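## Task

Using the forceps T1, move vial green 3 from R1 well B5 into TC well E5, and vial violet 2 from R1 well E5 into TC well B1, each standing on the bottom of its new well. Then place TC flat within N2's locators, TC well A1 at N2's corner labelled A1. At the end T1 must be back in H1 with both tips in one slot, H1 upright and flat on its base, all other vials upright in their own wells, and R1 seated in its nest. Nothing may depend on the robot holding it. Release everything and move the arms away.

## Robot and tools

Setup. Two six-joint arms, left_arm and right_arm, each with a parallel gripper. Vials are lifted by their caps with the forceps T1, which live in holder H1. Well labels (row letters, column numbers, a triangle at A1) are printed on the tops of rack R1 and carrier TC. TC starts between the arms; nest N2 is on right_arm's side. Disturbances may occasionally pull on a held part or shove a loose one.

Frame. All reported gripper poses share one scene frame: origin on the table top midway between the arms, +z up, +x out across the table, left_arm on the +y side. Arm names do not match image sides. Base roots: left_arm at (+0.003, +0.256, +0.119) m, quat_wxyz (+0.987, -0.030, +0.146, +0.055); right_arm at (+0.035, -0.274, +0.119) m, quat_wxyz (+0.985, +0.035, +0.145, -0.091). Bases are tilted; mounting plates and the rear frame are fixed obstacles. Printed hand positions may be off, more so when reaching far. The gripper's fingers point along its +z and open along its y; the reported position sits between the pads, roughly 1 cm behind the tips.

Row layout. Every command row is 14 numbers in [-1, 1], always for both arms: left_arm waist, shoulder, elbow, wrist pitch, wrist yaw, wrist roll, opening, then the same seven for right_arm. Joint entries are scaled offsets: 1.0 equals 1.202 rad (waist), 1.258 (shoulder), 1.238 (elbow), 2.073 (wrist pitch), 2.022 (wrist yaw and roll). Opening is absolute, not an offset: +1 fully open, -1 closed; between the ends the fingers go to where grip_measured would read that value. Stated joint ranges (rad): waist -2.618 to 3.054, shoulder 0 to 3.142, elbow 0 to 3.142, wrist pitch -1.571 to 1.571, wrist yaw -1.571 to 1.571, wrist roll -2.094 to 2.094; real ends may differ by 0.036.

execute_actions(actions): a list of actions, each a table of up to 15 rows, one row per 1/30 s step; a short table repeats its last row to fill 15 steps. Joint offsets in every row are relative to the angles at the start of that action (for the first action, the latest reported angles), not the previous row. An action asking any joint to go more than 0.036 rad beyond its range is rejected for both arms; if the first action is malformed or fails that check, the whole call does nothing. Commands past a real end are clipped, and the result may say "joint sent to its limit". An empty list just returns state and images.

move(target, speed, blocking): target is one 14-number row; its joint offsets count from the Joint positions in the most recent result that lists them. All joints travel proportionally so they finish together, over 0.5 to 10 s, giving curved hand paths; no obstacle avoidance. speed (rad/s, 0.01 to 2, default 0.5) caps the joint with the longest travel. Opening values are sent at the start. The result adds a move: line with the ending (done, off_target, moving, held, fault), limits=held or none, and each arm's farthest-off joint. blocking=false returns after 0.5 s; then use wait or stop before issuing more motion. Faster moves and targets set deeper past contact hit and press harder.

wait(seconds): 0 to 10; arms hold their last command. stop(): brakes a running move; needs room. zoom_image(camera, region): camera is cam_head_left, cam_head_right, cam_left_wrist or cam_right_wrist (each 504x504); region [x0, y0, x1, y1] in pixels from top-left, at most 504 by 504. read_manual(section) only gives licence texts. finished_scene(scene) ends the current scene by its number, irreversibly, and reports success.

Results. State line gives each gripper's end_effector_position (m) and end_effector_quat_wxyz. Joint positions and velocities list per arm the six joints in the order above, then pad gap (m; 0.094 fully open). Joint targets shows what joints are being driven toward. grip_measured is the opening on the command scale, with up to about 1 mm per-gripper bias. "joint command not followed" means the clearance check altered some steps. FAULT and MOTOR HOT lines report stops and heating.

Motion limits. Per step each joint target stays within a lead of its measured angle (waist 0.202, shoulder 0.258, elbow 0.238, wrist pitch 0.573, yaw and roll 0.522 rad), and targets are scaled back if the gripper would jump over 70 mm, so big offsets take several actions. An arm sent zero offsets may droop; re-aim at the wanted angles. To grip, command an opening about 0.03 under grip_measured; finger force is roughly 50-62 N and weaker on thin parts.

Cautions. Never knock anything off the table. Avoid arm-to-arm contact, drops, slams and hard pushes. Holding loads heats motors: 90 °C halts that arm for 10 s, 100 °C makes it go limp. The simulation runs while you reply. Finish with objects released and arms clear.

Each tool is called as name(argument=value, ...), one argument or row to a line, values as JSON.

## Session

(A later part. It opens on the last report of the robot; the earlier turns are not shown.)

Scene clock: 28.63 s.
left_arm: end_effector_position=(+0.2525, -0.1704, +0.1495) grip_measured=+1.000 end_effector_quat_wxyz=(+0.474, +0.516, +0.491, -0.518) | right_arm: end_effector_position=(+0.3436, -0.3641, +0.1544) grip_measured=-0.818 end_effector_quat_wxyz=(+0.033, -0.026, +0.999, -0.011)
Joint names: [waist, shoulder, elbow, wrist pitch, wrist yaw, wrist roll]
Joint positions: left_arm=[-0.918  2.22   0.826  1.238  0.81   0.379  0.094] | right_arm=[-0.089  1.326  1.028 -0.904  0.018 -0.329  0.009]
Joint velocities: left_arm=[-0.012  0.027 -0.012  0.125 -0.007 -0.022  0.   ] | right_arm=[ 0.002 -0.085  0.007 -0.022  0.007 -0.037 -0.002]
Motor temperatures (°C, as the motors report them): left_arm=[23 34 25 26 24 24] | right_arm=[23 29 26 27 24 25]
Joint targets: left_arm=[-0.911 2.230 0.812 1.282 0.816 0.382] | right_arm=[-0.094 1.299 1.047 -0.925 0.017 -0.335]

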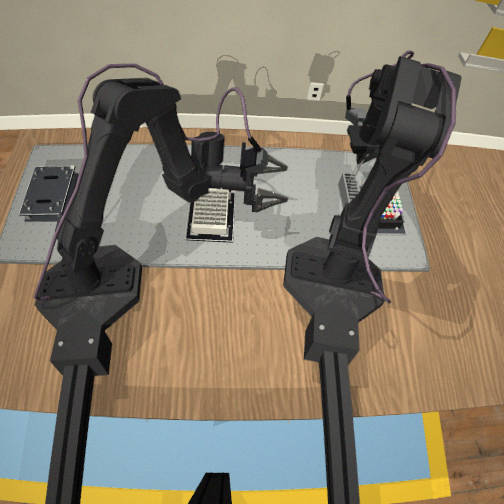

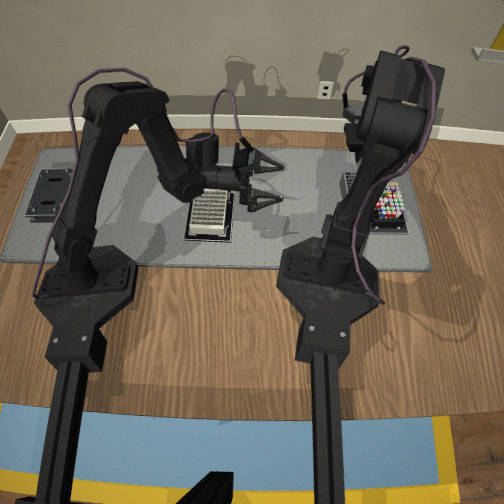

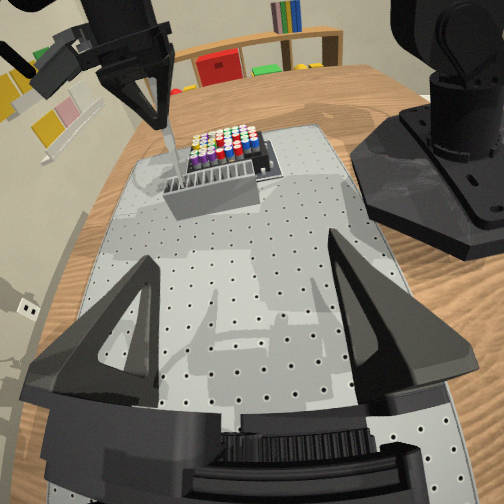

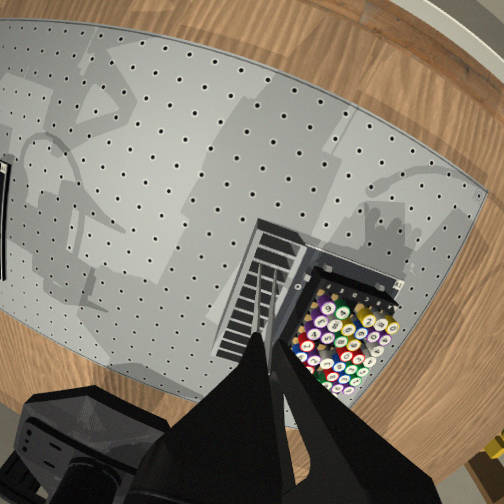

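execute_actions(
  actions=[
    [
[0.0058,0.0079,-0.0113,0.0212,0.003,0.0015,1, -0.0042,-0.0215,0.0296,-0.0273,-0.001,-0.003,-0.82],
[0.0058,0.0079,-0.0113,0.0212,0.003,0.0015,1, -0.0087,-0.0215,0.0468,-0.0410,-0.003,-0.003,-0.82],
[0.0058,0.0079,-0.0113,0.0212,0.003,0.0015,1, -0.0222,-0.0215,0.0654,-0.0548,-0.007,0.002,-0.82],
[0.0058,0.0079,-0.0113,0.0212,0.003,0.0015,1, -0.0446,-0.0215,0.0839,-0.0677,-0.013,0.012,-0.82],
[0.0058,0.0079,-0.0113,0.0212,0.003,0.0015,1, -0.0761,-0.0170,0.1025,-0.0788,-0.020,0.026,-0.82],
[0.0058,0.0079,-0.0113,0.0212,0.003,0.0015,1, -0.1165,-0.0097,0.1197,-0.0874,-0.029,0.043,-0.82],
[0.0058,0.0079,-0.0113,0.0212,0.003,0.0015,1, -0.1615,0.0003,0.1340,-0.0934,-0.038,0.062,-0.82],
[0.0058,0.0079,-0.0113,0.0212,0.003,0.0015,1, -0.2109,0.0112,0.1454,-0.096,-0.047,0.081,-0.82],
[0.0058,0.0079,-0.0113,0.0212,0.003,0.0015,1, -0.2603,0.0229,0.1540,-0.096,-0.056,0.100,-0.82],
[0.0058,0.0079,-0.0113,0.0212,0.003,0.0015,1, -0.3097,0.0347,0.1583,-0.096,-0.064,0.118,-0.82],
[0.0058,0.0079,-0.0113,0.0212,0.003,0.0015,1, -0.3547,0.0456,0.1583,-0.096,-0.071,0.134,-0.82],
[0.0058,0.0079,-0.0113,0.0212,0.003,0.0015,1, -0.3951,0.0547,0.1583,-0.096,-0.077,0.147,-0.82],
[0.0058,0.0079,-0.0113,0.0212,0.003,0.0015,1, -0.4265,0.0619,0.1583,-0.096,-0.080,0.156,-0.82],
[0.0058,0.0079,-0.0113,0.0212,0.003,0.0015,1, -0.4445,0.0665,0.1583,-0.096,-0.0814,0.1607,-0.82],
[0.0058,0.0079,-0.0113,0.0212,0.003,0.0015,1, -0.4535,0.0692,0.1583,-0.096,-0.0814,0.1607,-0.82]
],
  ],
)

wait(
  seconds=0.5,
)

Scene clock: 30.73 s.
left_arm: end_effector_position=(+0.2567, -0.1698, +0.1565) grip_measured=+1.000 end_effector_quat_wxyz=(+0.491, +0.513, +0.480, -0.514) | right_arm: end_effector_position=(+0.2948, -0.4854, +0.1859) grip_measured=-0.818 end_effector_quat_wxyz=(+0.017, +0.329, +0.944, -0.024)
Joint names: [waist, shoulder, elbow, wrist pitch, wrist yaw, wrist roll]
Joint positions: left_arm=[-0.915  2.22   0.825  1.28   0.81   0.379  0.094] | right_arm=[-0.598  1.392  1.203 -1.059 -0.1   -0.088  0.009]
Joint velocities: left_arm=[ 0.002  0.007 -0.007  0.051 -0.007 -0.022  0.   ] | right_arm=[-0.813  0.383 -0.012 -0.154 -0.11   0.52  -0.   ]
Motor temperatures (°C, as the motors report them): left_arm=[23 34 25 26 24 24] | right_arm=[23 29 26 27 24 25]
Joint targets: left_arm=[-0.911 2.230 0.811 1.282 0.816 0.382] | right_arm=[-0.634 1.413 1.224 -1.104 -0.147 -0.004]

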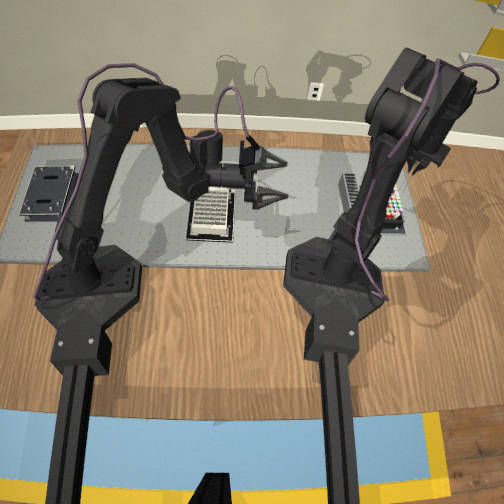

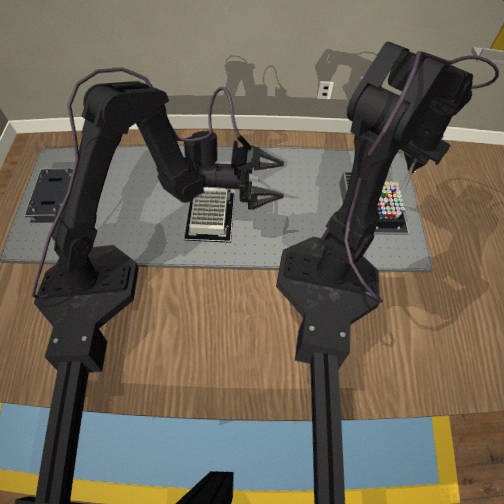

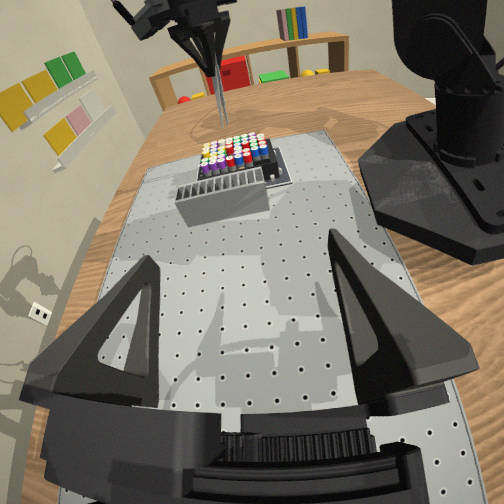

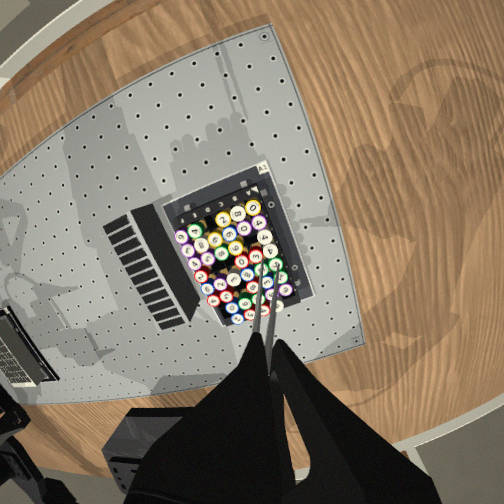

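Scene clock: 31.23 s.
left_arm: end_effector_position=(+0.2567, -0.1698, +0.1565) grip_measured=+1.000 end_effector_quat_wxyz=(+0.491, +0.513, +0.480, -0.514) | right_arm: end_effector_position=(+0.2861, -0.4831, +0.1806) grip_measured=-0.818 end_effector_quat_wxyz=(+0.001, +0.382, +0.924, -0.001)
Joint names: [waist, shoulder, elbow, wrist pitch, wrist yaw, wrist roll]
Joint positions: left_arm=[-0.915  2.22   0.825  1.28   0.81   0.379  0.094] | right_arm=[-0.633  1.414  1.203 -1.09  -0.138 -0.015  0.009]
Joint velocities: left_arm=[ 0.002  0.012 -0.037  0.007 -0.037 -0.007  0.   ] | right_arm=[ 0.007 -0.002 -0.002 -0.037 -0.007  0.051 -0.   ]
Motor temperatures (°C, as the motors report them): left_arm=[23 34 25 27 24 24] | right_arm=[23 29 26 27 24 25]
Joint targets: left_arm=[-0.911 2.230 0.811 1.282 0.816 0.382] | right_arm=[-0.634 1.412 1.224 -1.104 -0.147 -0.004]
wait: 0.50 s; no rest

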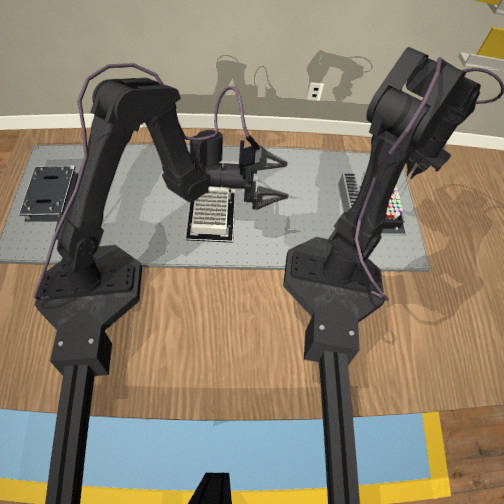

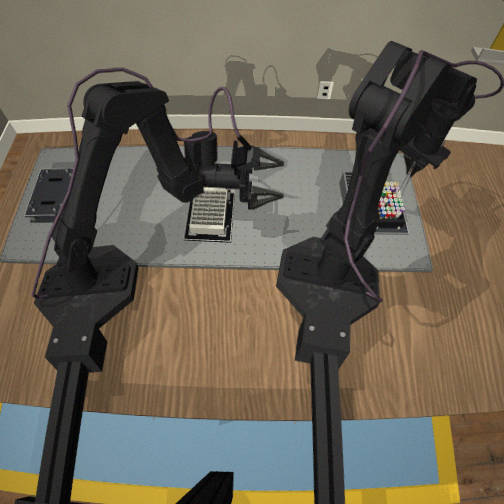

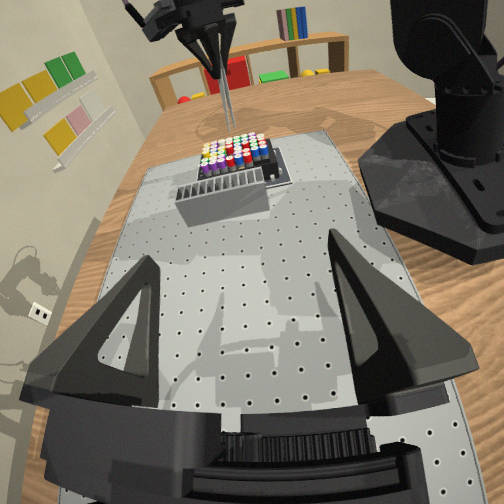

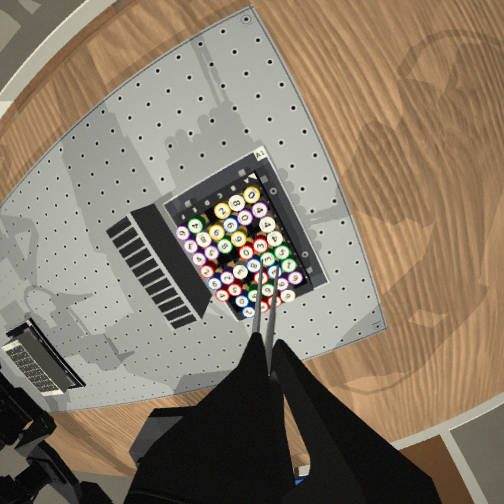

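zoom_image(
  camera="cam_right_wrist",
  region=[200, 190, 330, 320],
)

zoom_image(
  camera="cam_left_wrist",
  region=[180, 70, 300, 190],
)

Region (200, 190, 330, 320) of cam_right_wrist's 504x504 image, scaled by 3.877, with more detail than that image has.

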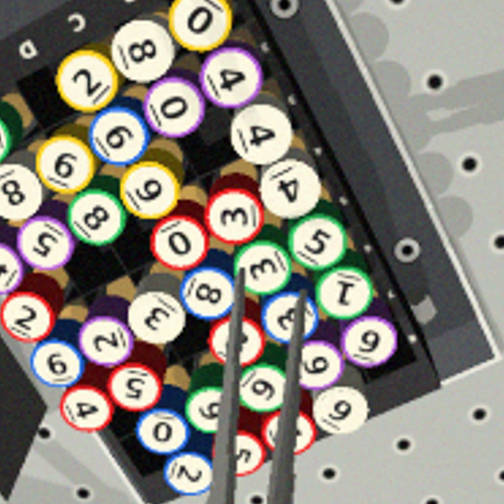

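Region (180, 70, 300, 190) of cam_left_wrist's 504x504 image, scaled by 4.200, with more detail than that image has.

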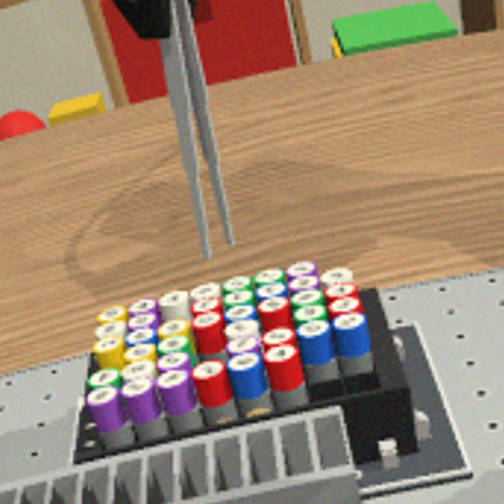

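execute_actions(
  actions=[
    [
[0.0033,0.0079,-0.0113,0.001,0.003,0.0015,1, -0.001,-0.0016,0.0,0.006,-0.005,-0.002,-0.815],
[0.0033,0.0079,-0.0113,0.001,0.003,0.0015,1, -0.001,-0.0016,-0.010,0.011,-0.006,-0.008,-0.81],
[0.0033,0.0079,-0.0113,0.001,0.003,0.0015,1, -0.001,-0.0016,-0.016,0.016,-0.007,-0.013,-0.805],
[0.0033,0.0079,-0.0113,0.001,0.003,0.0015,1, -0.001,-0.0016,-0.022,0.020,-0.008,-0.018,-0.80],
[0.0033,0.0079,-0.0113,0.001,0.003,0.0015,1, -0.001,-0.0016,-0.028,0.024,-0.0084,-0.022,-0.795],
[0.0033,0.0079,-0.0113,0.001,0.003,0.0015,1, -0.001,-0.0016,-0.034,0.027,-0.0084,-0.025,-0.795],
[0.0033,0.0079,-0.0113,0.001,0.003,0.0015,1, -0.001,-0.0016,-0.040,0.030,-0.0084,-0.027,-0.795],
[0.0033,0.0079,-0.0113,0.001,0.003,0.0015,1, -0.001,-0.0016,-0.045,0.032,-0.0084,-0.0287,-0.795],
[0.0033,0.0079,-0.0113,0.001,0.003,0.0015,1, -0.001,-0.0016,-0.050,0.0335,-0.0084,-0.0287,-0.795],
[0.0033,0.0079,-0.0113,0.001,0.003,0.0015,1, -0.001,-0.0016,-0.054,0.0335,-0.0084,-0.0287,-0.795],
[0.0033,0.0079,-0.0113,0.001,0.003,0.0015,1, -0.001,-0.0016,-0.057,0.0335,-0.0084,-0.0287,-0.795],
[0.0033,0.0079,-0.0113,0.001,0.003,0.0015,1, -0.001,-0.0016,-0.059,0.0335,-0.0084,-0.0287,-0.795]
],
  ],
)

Scene clock: 36.17 s.
left_arm: end_effector_position=(+0.2567, -0.1698, +0.1566) grip_measured=+1.000 end_effector_quat_wxyz=(+0.492, +0.513, +0.480, -0.514) | right_arm: end_effector_position=(+0.2800, -0.4776, +0.1660) grip_measured=-0.796 end_effector_quat_wxyz=(-0.005, +0.361, +0.932, +0.006)
Joint names: [waist, shoulder, elbow, wrist pitch, wrist yaw, wrist roll]
Joint positions: left_arm=[-0.915  2.22   0.825  1.28   0.81   0.379  0.094] | right_arm=[-0.633  1.414  1.142 -1.046 -0.146 -0.061  0.01 ]
Joint velocities: left_arm=[-0.002 -0.002  0.012 -0.007 -0.007  0.007  0.   ] | right_arm=[-0.002 -0.002 -0.022 -0.022 -0.037 -0.022  0.   ]
Motor temperatures (°C, as the motors report them): left_arm=[23 35 25 27 24 24] | right_arm=[23 29 26 27 24 25]
Joint targets: left_arm=[-0.911 2.230 0.811 1.282 0.816 0.382] | right_arm=[-0.634 1.412 1.130 -1.020 -0.155 -0.073]

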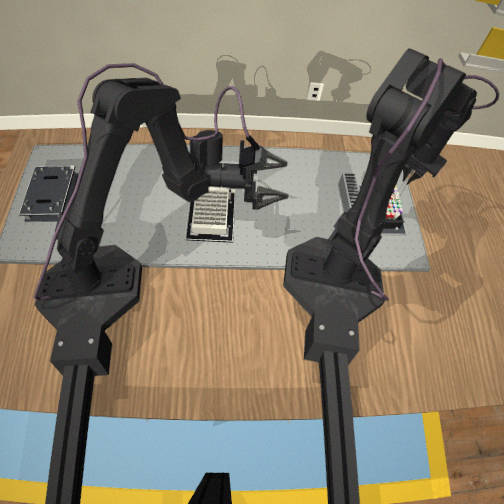

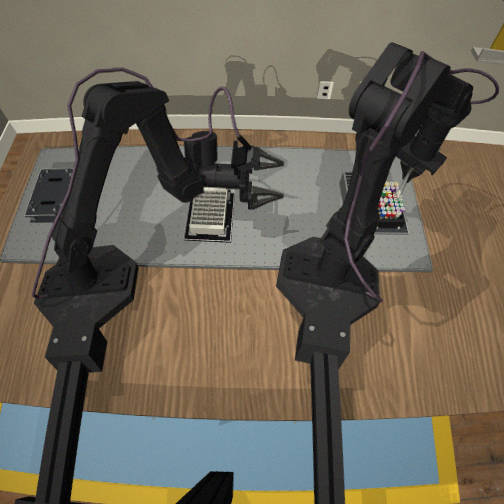

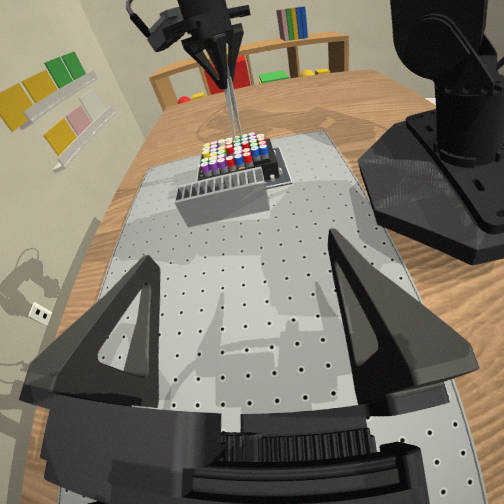

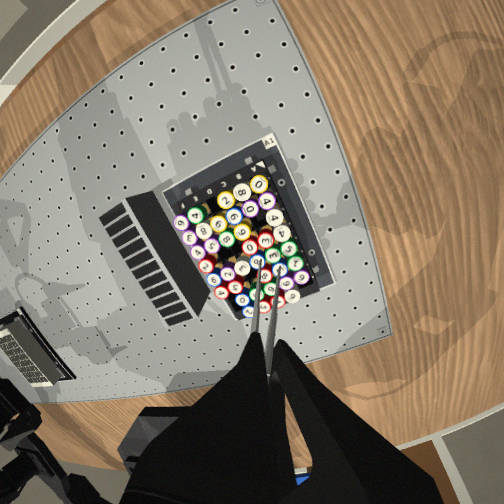

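execute_actions(
  actions=[],
)

zoom_image(
  camera="cam_right_wrist",
  region=[225, 215, 315, 305],
)

zoom_image(
  camera="cam_left_wrist",
  region=[195, 95, 285, 185],
)

Scene clock: 36.23 s.
left_arm: end_effector_position=(+0.2567, -0.1698, +0.1566) grip_measured=+1.000 end_effector_quat_wxyz=(+0.492, +0.513, +0.480, -0.514) | right_arm: end_effector_position=(+0.2804, -0.4781, +0.1660) grip_measured=-0.796 end_effector_quat_wxyz=(-0.003, +0.361, +0.933, +0.005)
Joint names: [waist, shoulder, elbow, wrist pitch, wrist yaw, wrist roll]
Joint positions: left_arm=[-0.915  2.22   0.825  1.28   0.81   0.379  0.094] | right_arm=[-0.633  1.414  1.142 -1.043 -0.146 -0.062  0.01 ]
Joint velocities: left_arm=[-0.017 -0.022 -0.002  0.022  0.051 -0.051  0.   ] | right_arm=[-0.007 -0.007 -0.002  0.037 -0.051 -0.051  0.   ]
Motor temperatures (°C, as the motors report them): left_arm=[23 35 25 27 24 24] | right_arm=[23 29 26 27 24 25]
Joint targets: left_arm=[-0.911 2.230 0.811 1.282 0.816 0.382] | right_arm=[-0.634 1.412 1.130 -1.020 -0.155 -0.073]

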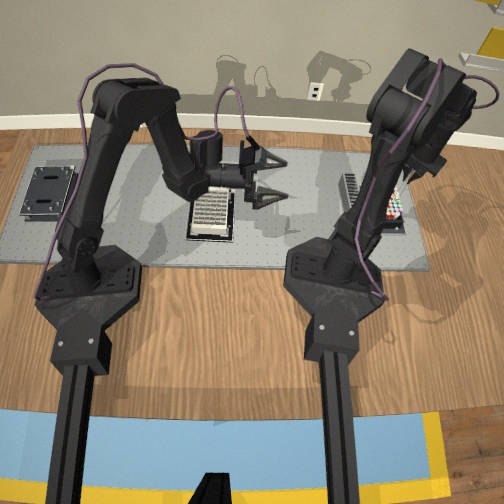

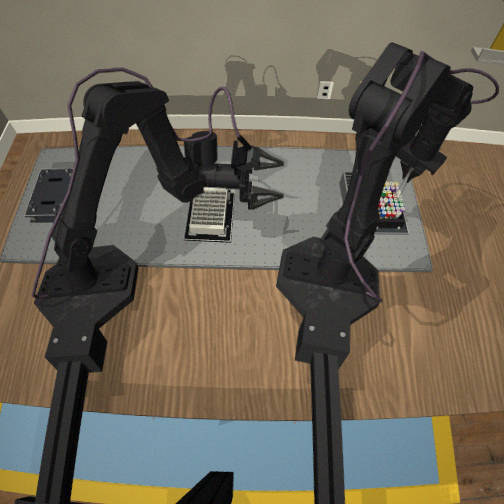

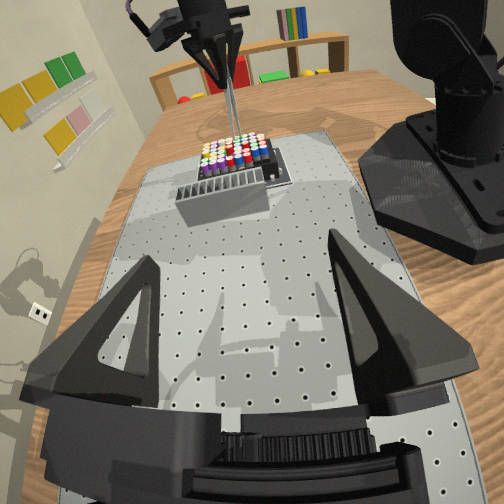

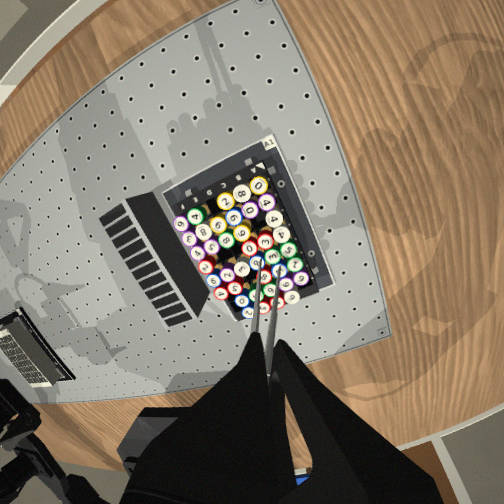

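Region (225, 215, 315, 305) of cam_right_wrist's 504x504 image, scaled by 5.600, with more detail than that image has.

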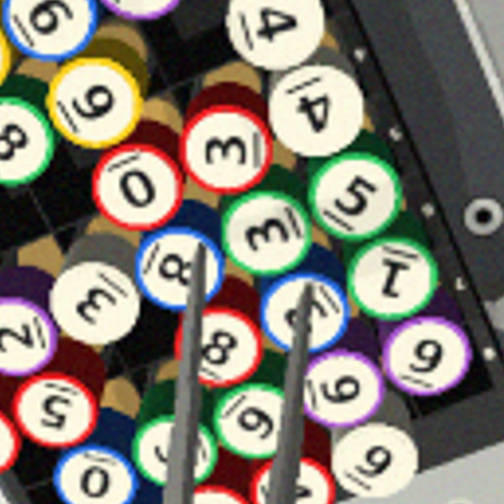

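Region (195, 95, 285, 185) of cam_left_wrist's 504x504 image, scaled by 5.600, with more detail than that image has.

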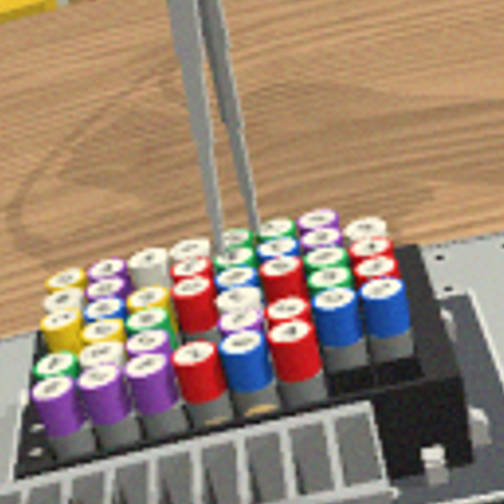

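execute_actions(
  actions=[],
)

zoom_image(
  camera="cam_right_wrist",
  region=[225, 215, 315, 305],
)

zoom_image(
  camera="cam_left_wrist",
  region=[205, 110, 275, 180],
)

Scene clock: 36.57 s.
left_arm: end_effector_position=(+0.2567, -0.1698, +0.1566) grip_measured=+1.000 end_effector_quat_wxyz=(+0.492, +0.513, +0.480, -0.514) | right_arm: end_effector_position=(+0.2814, -0.4790, +0.1660) grip_measured=-0.796 end_effector_quat_wxyz=(-0.001, +0.359, +0.933, +0.004)
Joint names: [waist, shoulder, elbow, wrist pitch, wrist yaw, wrist roll]
Joint positions: left_arm=[-0.915  2.22   0.825  1.28   0.81   0.379  0.094] | right_arm=[-0.633  1.414  1.142 -1.038 -0.146 -0.065  0.01 ]
Joint velocities: left_arm=[-0.017  0.002  0.017  0.037 -0.007  0.037  0.   ] | right_arm=[-0.007 -0.017  0.002 -0.037 -0.037 -0.007  0.   ]
Motor temperatures (°C, as the motors report them): left_arm=[23 35 25 27 24 24] | right_arm=[23 29 26 27 24 25]
Joint targets: left_arm=[-0.911 2.230 0.811 1.282 0.816 0.382] | right_arm=[-0.634 1.412 1.130 -1.020 -0.155 -0.073]

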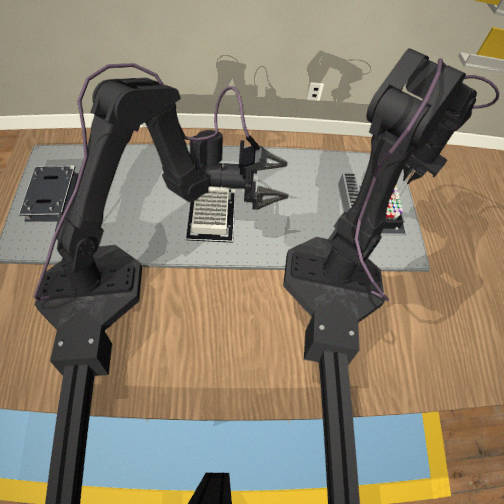

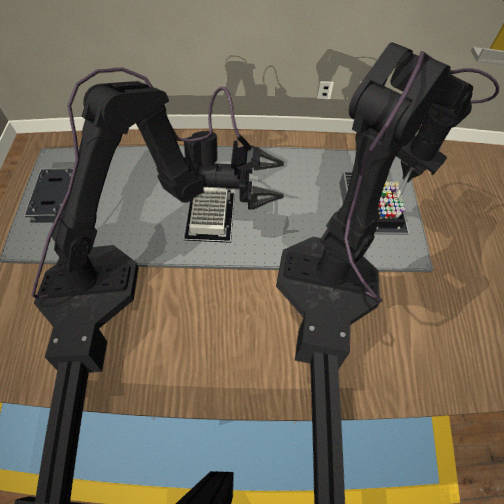

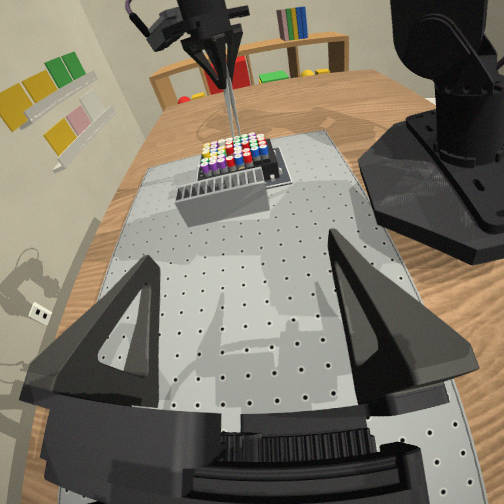

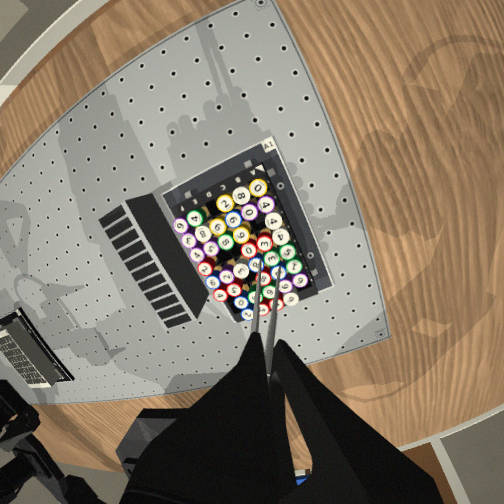

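Region (225, 215, 315, 305) of cam_right_wrist's 504x504 image, scaled by 5.600, with more detail than that image has.

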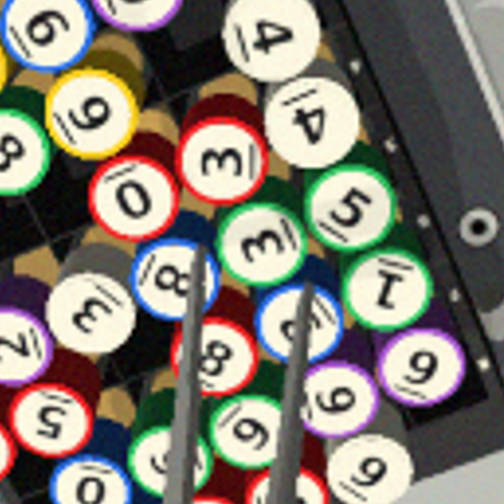

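Region (205, 110, 275, 180) of cam_left_wrist's 504x504 image, scaled by 7.200, with more detail than that image has.

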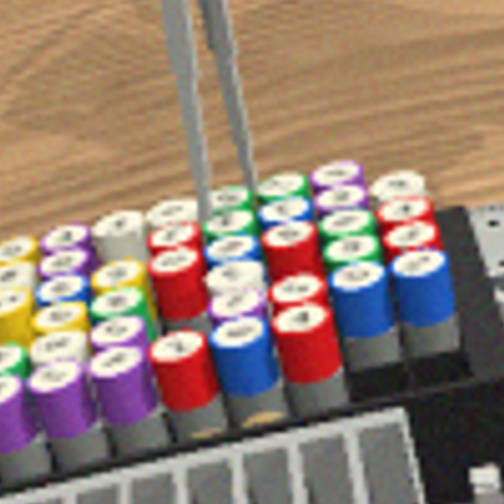

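execute_actions(
  actions=[
    [
[0.0033,0.0079,-0.0113,0.001,0.003,0.0015,1, -0.001,0.008,-0.0097,0.0092,-0.0045,-0.004,-0.79],
[0.0033,0.0079,-0.0113,0.001,0.003,0.0015,1, -0.001,0.012,-0.0097,0.0100,-0.0047,-0.004,-0.785],
[0.0033,0.0079,-0.0113,0.001,0.003,0.0015,1, -0.001,0.015,-0.0097,0.0108,-0.0049,-0.004,-0.78],
[0.0033,0.0079,-0.0113,0.001,0.003,0.0015,1, -0.001,0.018,-0.0097,0.0116,-0.0051,-0.004,-0.78],
[0.0033,0.0079,-0.0113,0.001,0.003,0.0015,1, -0.001,0.0205,-0.0097,0.0124,-0.0053,-0.004,-0.78],
[0.0033,0.0079,-0.0113,0.001,0.003,0.0015,1, -0.001,0.023,-0.0097,0.0132,-0.0055,-0.004,-0.78],
[0.0033,0.0079,-0.0113,0.001,0.003,0.0015,1, -0.001,0.0255,-0.0097,0.0140,-0.0057,-0.004,-0.78],
[0.0033,0.0079,-0.0113,0.001,0.003,0.0015,1, -0.001,0.028,-0.0097,0.0146,-0.0059,-0.004,-0.78],
[0.0033,0.0079,-0.0113,0.001,0.003,0.0015,1, -0.001,0.030,-0.0097,0.0150,-0.0059,-0.004,-0.78],
[0.0033,0.0079,-0.0113,0.001,0.003,0.0015,1, -0.001,0.0318,-0.0097,0.0150,-0.0059,-0.004,-0.78]
],
  ],
)

zoom_image(
  camera="cam_right_wrist",
  region=[225, 215, 315, 305],
)

zoom_image(
  camera="cam_left_wrist",
  region=[205, 110, 275, 180],
)

Scene clock: 38.07 s.
left_arm: end_effector_position=(+0.2567, -0.1698, +0.1566) grip_measured=+1.000 end_effector_quat_wxyz=(+0.492, +0.513, +0.480, -0.514) | right_arm: end_effector_position=(+0.2814, -0.4798, +0.1582) grip_measured=-0.781 end_effector_quat_wxyz=(-0.009, +0.360, +0.933, +0.010)
Joint names: [waist, shoulder, elbow, wrist pitch, wrist yaw, wrist roll]
Joint positions: left_arm=[-0.915  2.22   0.825  1.28   0.81   0.379  0.094] | right_arm=[-0.633  1.444  1.142 -1.028 -0.15  -0.065  0.01 ]
Joint velocities: left_arm=[-0.017  0.007 -0.002 -0.081  0.007 -0.007  0.   ] | right_arm=[ 0.007  0.007 -0.007  0.037 -0.037 -0.007  0.001]
Motor temperatures (°C, as the motors report them): left_arm=[23 35 25 27 24 24] | right_arm=[23 29 26 27 24 25]
Joint targets: left_arm=[-0.911 2.230 0.811 1.282 0.816 0.382] | right_arm=[-0.634 1.454 1.130 -1.007 -0.158 -0.073]

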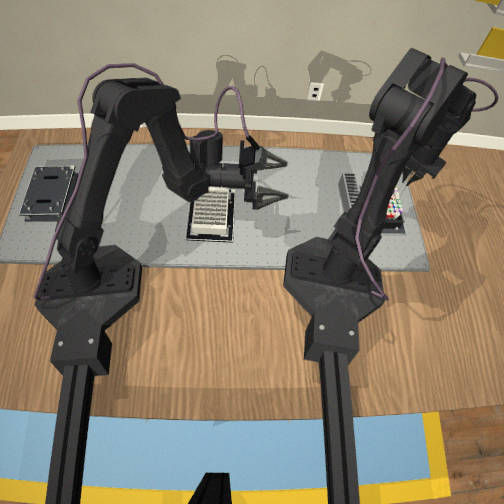

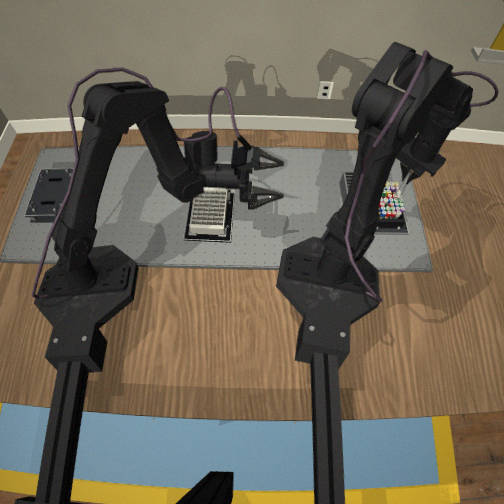

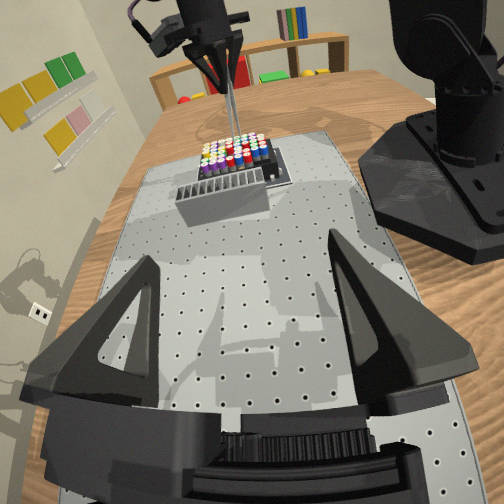

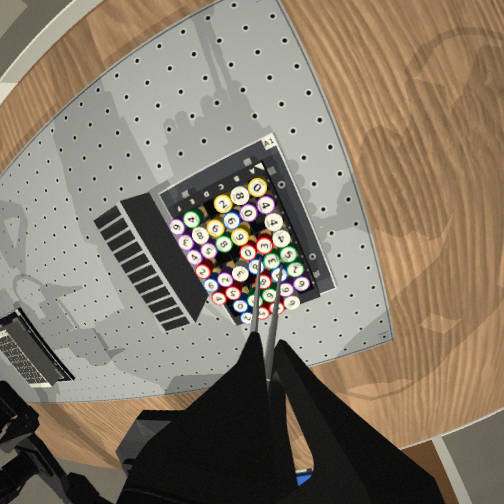

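Region (225, 215, 315, 305) of cam_right_wrist's 504x504 image, scaled by 5.600, with more detail than that image has.

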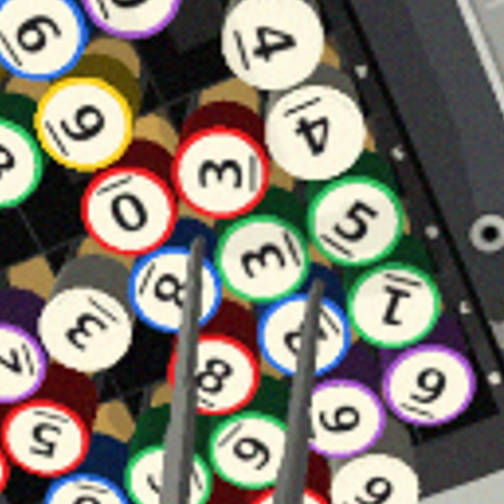

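Region (205, 110, 275, 180) of cam_left_wrist's 504x504 image, scaled by 7.200, with more detail than that image has.

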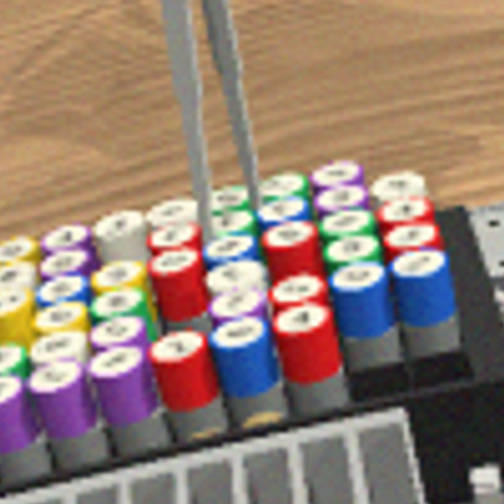

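execute_actions(
  actions=[
    [
[0.0033,0.0079,-0.0113,0.001,0.003,0.0015,1, -0.001,0.010,-0.0097,0.0112,-0.004,-0.004,-0.78],
[0.0033,0.0079,-0.0113,0.001,0.003,0.0015,1, -0.001,0.0125,-0.0097,0.0122,-0.0042,-0.004,-0.78],
[0.0033,0.0079,-0.0113,0.001,0.003,0.0015,1, -0.001,0.015,-0.0097,0.0132,-0.0044,-0.004,-0.78],
[0.0033,0.0079,-0.0113,0.001,0.003,0.0015,1, -0.001,0.018,-0.0097,0.0142,-0.0046,-0.004,-0.78],
[0.0033,0.0079,-0.0113,0.001,0.003,0.0015,1, -0.001,0.0205,-0.0097,0.0152,-0.0048,-0.004,-0.78],
[0.0033,0.0079,-0.0113,0.001,0.003,0.0015,1, -0.001,0.023,-0.0097,0.0161,-0.005,-0.004,-0.78],
[0.0033,0.0079,-0.0113,0.001,0.003,0.0015,1, -0.001,0.0255,-0.0097,0.0169,-0.005,-0.004,-0.78],
[0.0033,0.0079,-0.0113,0.001,0.003,0.0015,1, -0.001,0.028,-0.0097,0.0169,-0.005,-0.004,-0.78],
[0.0033,0.0079,-0.0113,0.001,0.003,0.0015,1, -0.001,0.030,-0.0097,0.0169,-0.005,-0.004,-0.78],
[0.0033,0.0079,-0.0113,0.001,0.003,0.0015,1, -0.001,0.0318,-0.0097,0.0169,-0.005,-0.004,-0.78]
],
  ],
)

zoom_image(
  camera="cam_right_wrist",
  region=[225, 215, 315, 305],
)

zoom_image(
  camera="cam_left_wrist",
  region=[205, 110, 275, 180],
)

Scene clock: 39.27 s.
left_arm: end_effector_position=(+0.2568, -0.1698, +0.1567) grip_measured=+1.000 end_effector_quat_wxyz=(+0.492, +0.513, +0.480, -0.514) | right_arm: end_effector_position=(+0.2816, -0.4811, +0.1504) grip_measured=-0.781 end_effector_quat_wxyz=(-0.016, +0.361, +0.932, +0.014)
Joint names: [waist, shoulder, elbow, wrist pitch, wrist yaw, wrist roll]
Joint positions: left_arm=[-0.915  2.22   0.825  1.281  0.81   0.379  0.094] | right_arm=[-0.633  1.472  1.142 -1.015 -0.151 -0.065  0.01 ]
Joint velocities: left_arm=[ 0.002  0.012 -0.007  0.081 -0.037  0.037  0.   ] | right_arm=[-0.007 -0.002 -0.002 -0.037 -0.007  0.022 -0.   ]
Motor temperatures (°C, as the motors report them): left_arm=[23 35 25 27 24 24] | right_arm=[23 29 26 27 24 25]
Joint targets: left_arm=[-0.911 2.230 0.811 1.282 0.816 0.382] | right_arm=[-0.634 1.484 1.130 -0.993 -0.160 -0.073]

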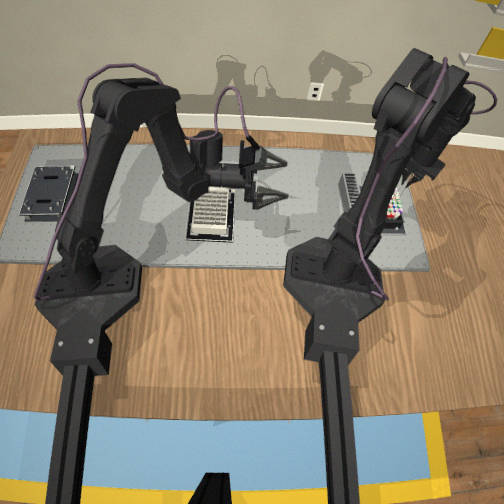

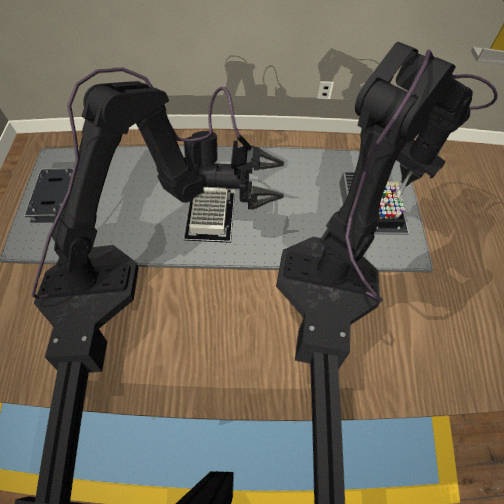

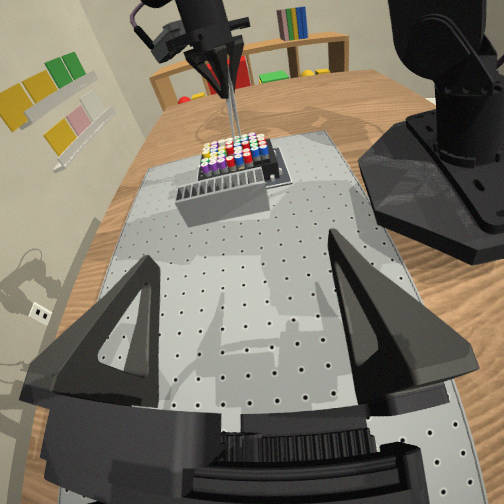

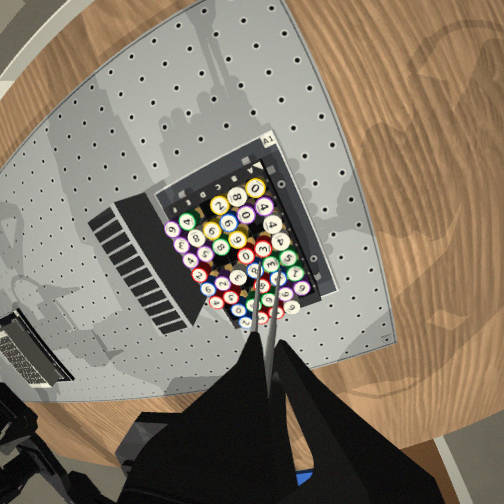

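Region (225, 215, 315, 305) of cam_right_wrist's 504x504 image, scaled by 5.600, with more detail than that image has.

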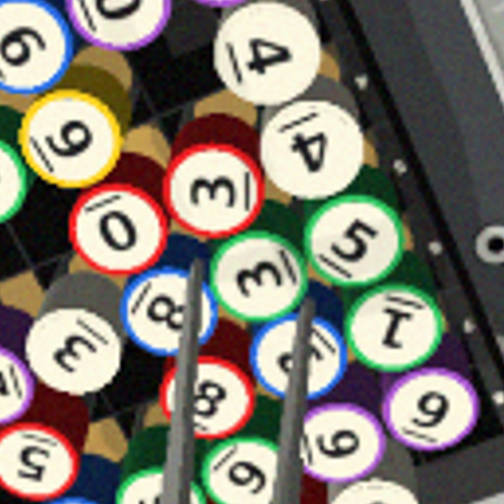

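Region (205, 110, 275, 180) of cam_left_wrist's 504x504 image, scaled by 7.200, with more detail than that image has.

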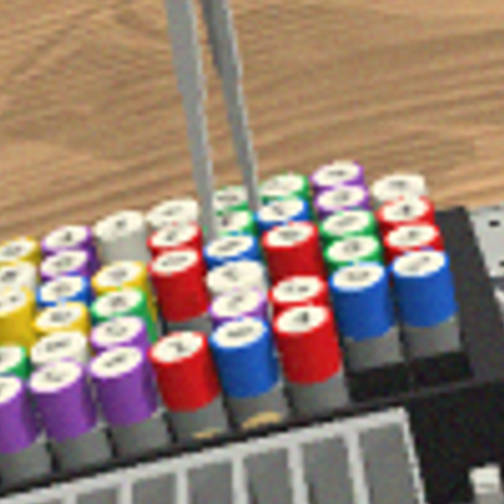

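execute_actions(
  actions=[
    [
[0.0033,0.0079,-0.0113,0.0005,0.003,0.0015,1, -0.001,-0.005,-0.0097,0.008,-0.0045,-0.004,-0.79],
[0.0033,0.0079,-0.0113,0.0005,0.003,0.0015,1, -0.001,-0.014,-0.0097,0.008,-0.0045,-0.004,-0.79],
[0.0033,0.0079,-0.0113,0.0005,0.003,0.0015,1, -0.001,-0.020,-0.0097,0.008,-0.0045,-0.004,-0.79],
[0.0033,0.0079,-0.0113,0.0005,0.003,0.0015,1, -0.001,-0.024,-0.0097,0.008,-0.0045,-0.004,-0.79],
[0.0033,0.0079,-0.0113,0.0005,0.003,0.0015,1, -0.001,-0.027,-0.0097,0.008,-0.0045,-0.004,-0.79],
[0.0033,0.0079,-0.0113,0.0005,0.003,0.0015,1, -0.001,-0.029,-0.0097,0.008,-0.0045,-0.004,-0.79],
[0.0033,0.0079,-0.0113,0.0005,0.003,0.0015,1, -0.001,-0.030,-0.0097,0.008,-0.0045,-0.004,-0.79],
[0.0033,0.0079,-0.0113,0.0005,0.003,0.0015,1, -0.001,-0.030,-0.0097,0.008,-0.0045,-0.004,-0.79],
[0.0033,0.0079,-0.0113,0.0005,0.003,0.0015,1, -0.001,-0.030,-0.0097,0.008,-0.0045,-0.004,-0.785],
[0.0033,0.0079,-0.0113,0.0005,0.003,0.0015,1, -0.001,-0.030,-0.0097,0.008,-0.0045,-0.004,-0.78],
[0.0033,0.0079,-0.0113,0.0005,0.003,0.0015,1, -0.001,-0.030,-0.0097,0.008,-0.0045,-0.004,-0.775],
[0.0033,0.0079,-0.0113,0.0005,0.003,0.0015,1, -0.001,-0.030,-0.0097,0.008,-0.0045,-0.004,-0.77],
[0.0033,0.0079,-0.0113,0.0005,0.003,0.0015,1, -0.001,-0.030,-0.0097,0.008,-0.0045,-0.004,-0.765]
],
  ],
)

zoom_image(
  camera="cam_right_wrist",
  region=[225, 215, 315, 305],
)

zoom_image(
  camera="cam_left_wrist",
  region=[205, 110, 275, 180],
)

Scene clock: 41.10 s.
left_arm: end_effector_position=(+0.2568, -0.1698, +0.1567) grip_measured=+1.000 end_effector_quat_wxyz=(+0.492, +0.513, +0.480, -0.514) | right_arm: end_effector_position=(+0.2826, -0.4815, +0.1526) grip_measured=-0.767 end_effector_quat_wxyz=(-0.012, +0.360, +0.933, +0.012)
Joint names: [waist, shoulder, elbow, wrist pitch, wrist yaw, wrist roll]
Joint positions: left_arm=[-0.915  2.22   0.825  1.281  0.81   0.379  0.094] | right_arm=[-0.633  1.464  1.142 -1.014 -0.152 -0.066  0.011]
Joint velocities: left_arm=[-0.022  0.002  0.002  0.051 -0.081  0.007  0.   ] | right_arm=[-0.007 -0.002  0.002  0.022 -0.007 -0.007 -0.001]
Motor temperatures (°C, as the motors report them): left_arm=[23 36 25 27 24 24] | right_arm=[23 29 26 27 24 25]
Joint targets: left_arm=[-0.911 2.230 0.811 1.282 0.816 0.382] | right_arm=[-0.634 1.435 1.130 -0.999 -0.160 -0.074]

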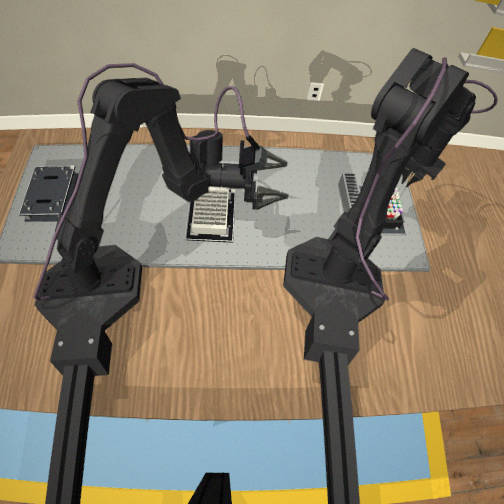

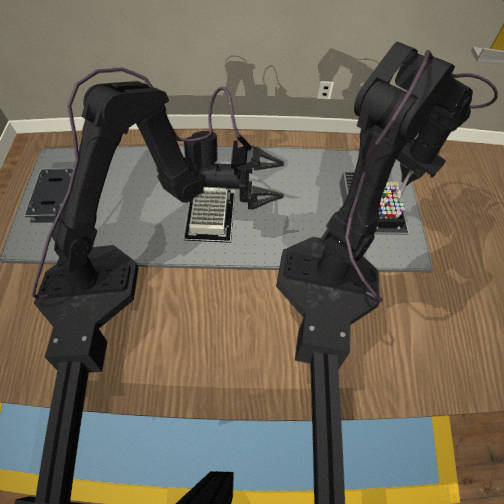

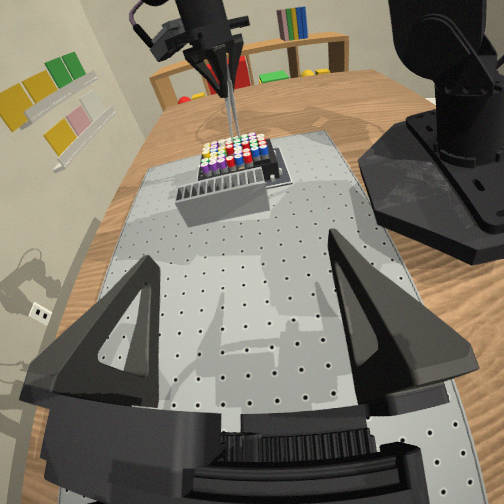

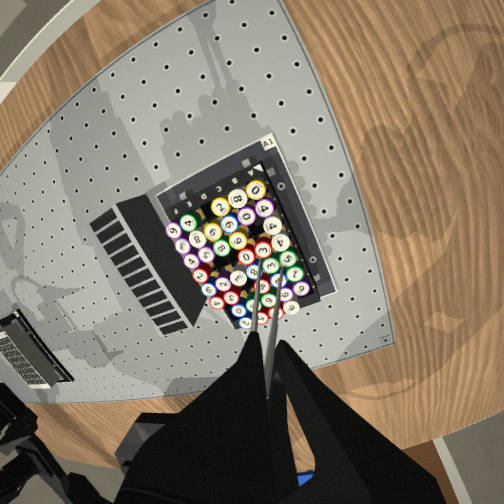

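Region (225, 215, 315, 305) of cam_right_wrist's 504x504 image, scaled by 5.600, with more detail than that image has.

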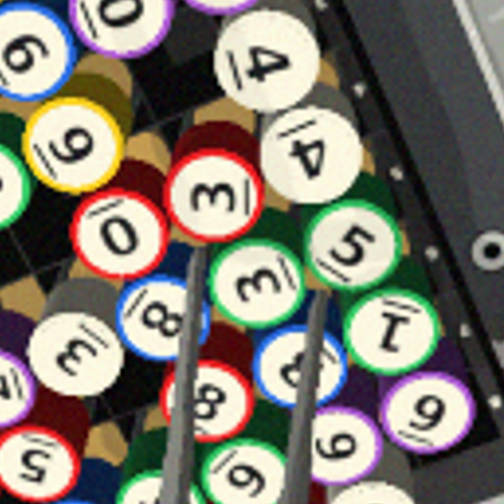

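Region (205, 110, 275, 180) of cam_left_wrist's 504x504 image, scaled by 7.200, with more detail than that image has.

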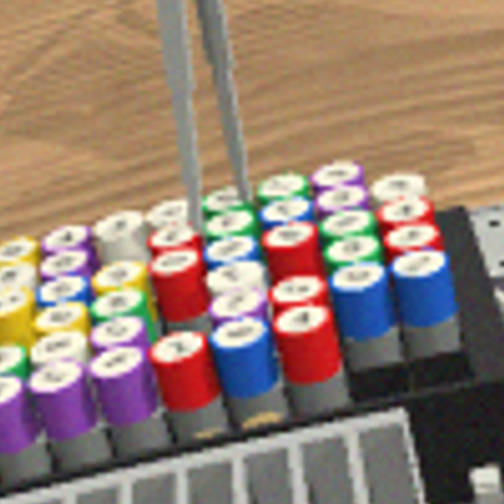

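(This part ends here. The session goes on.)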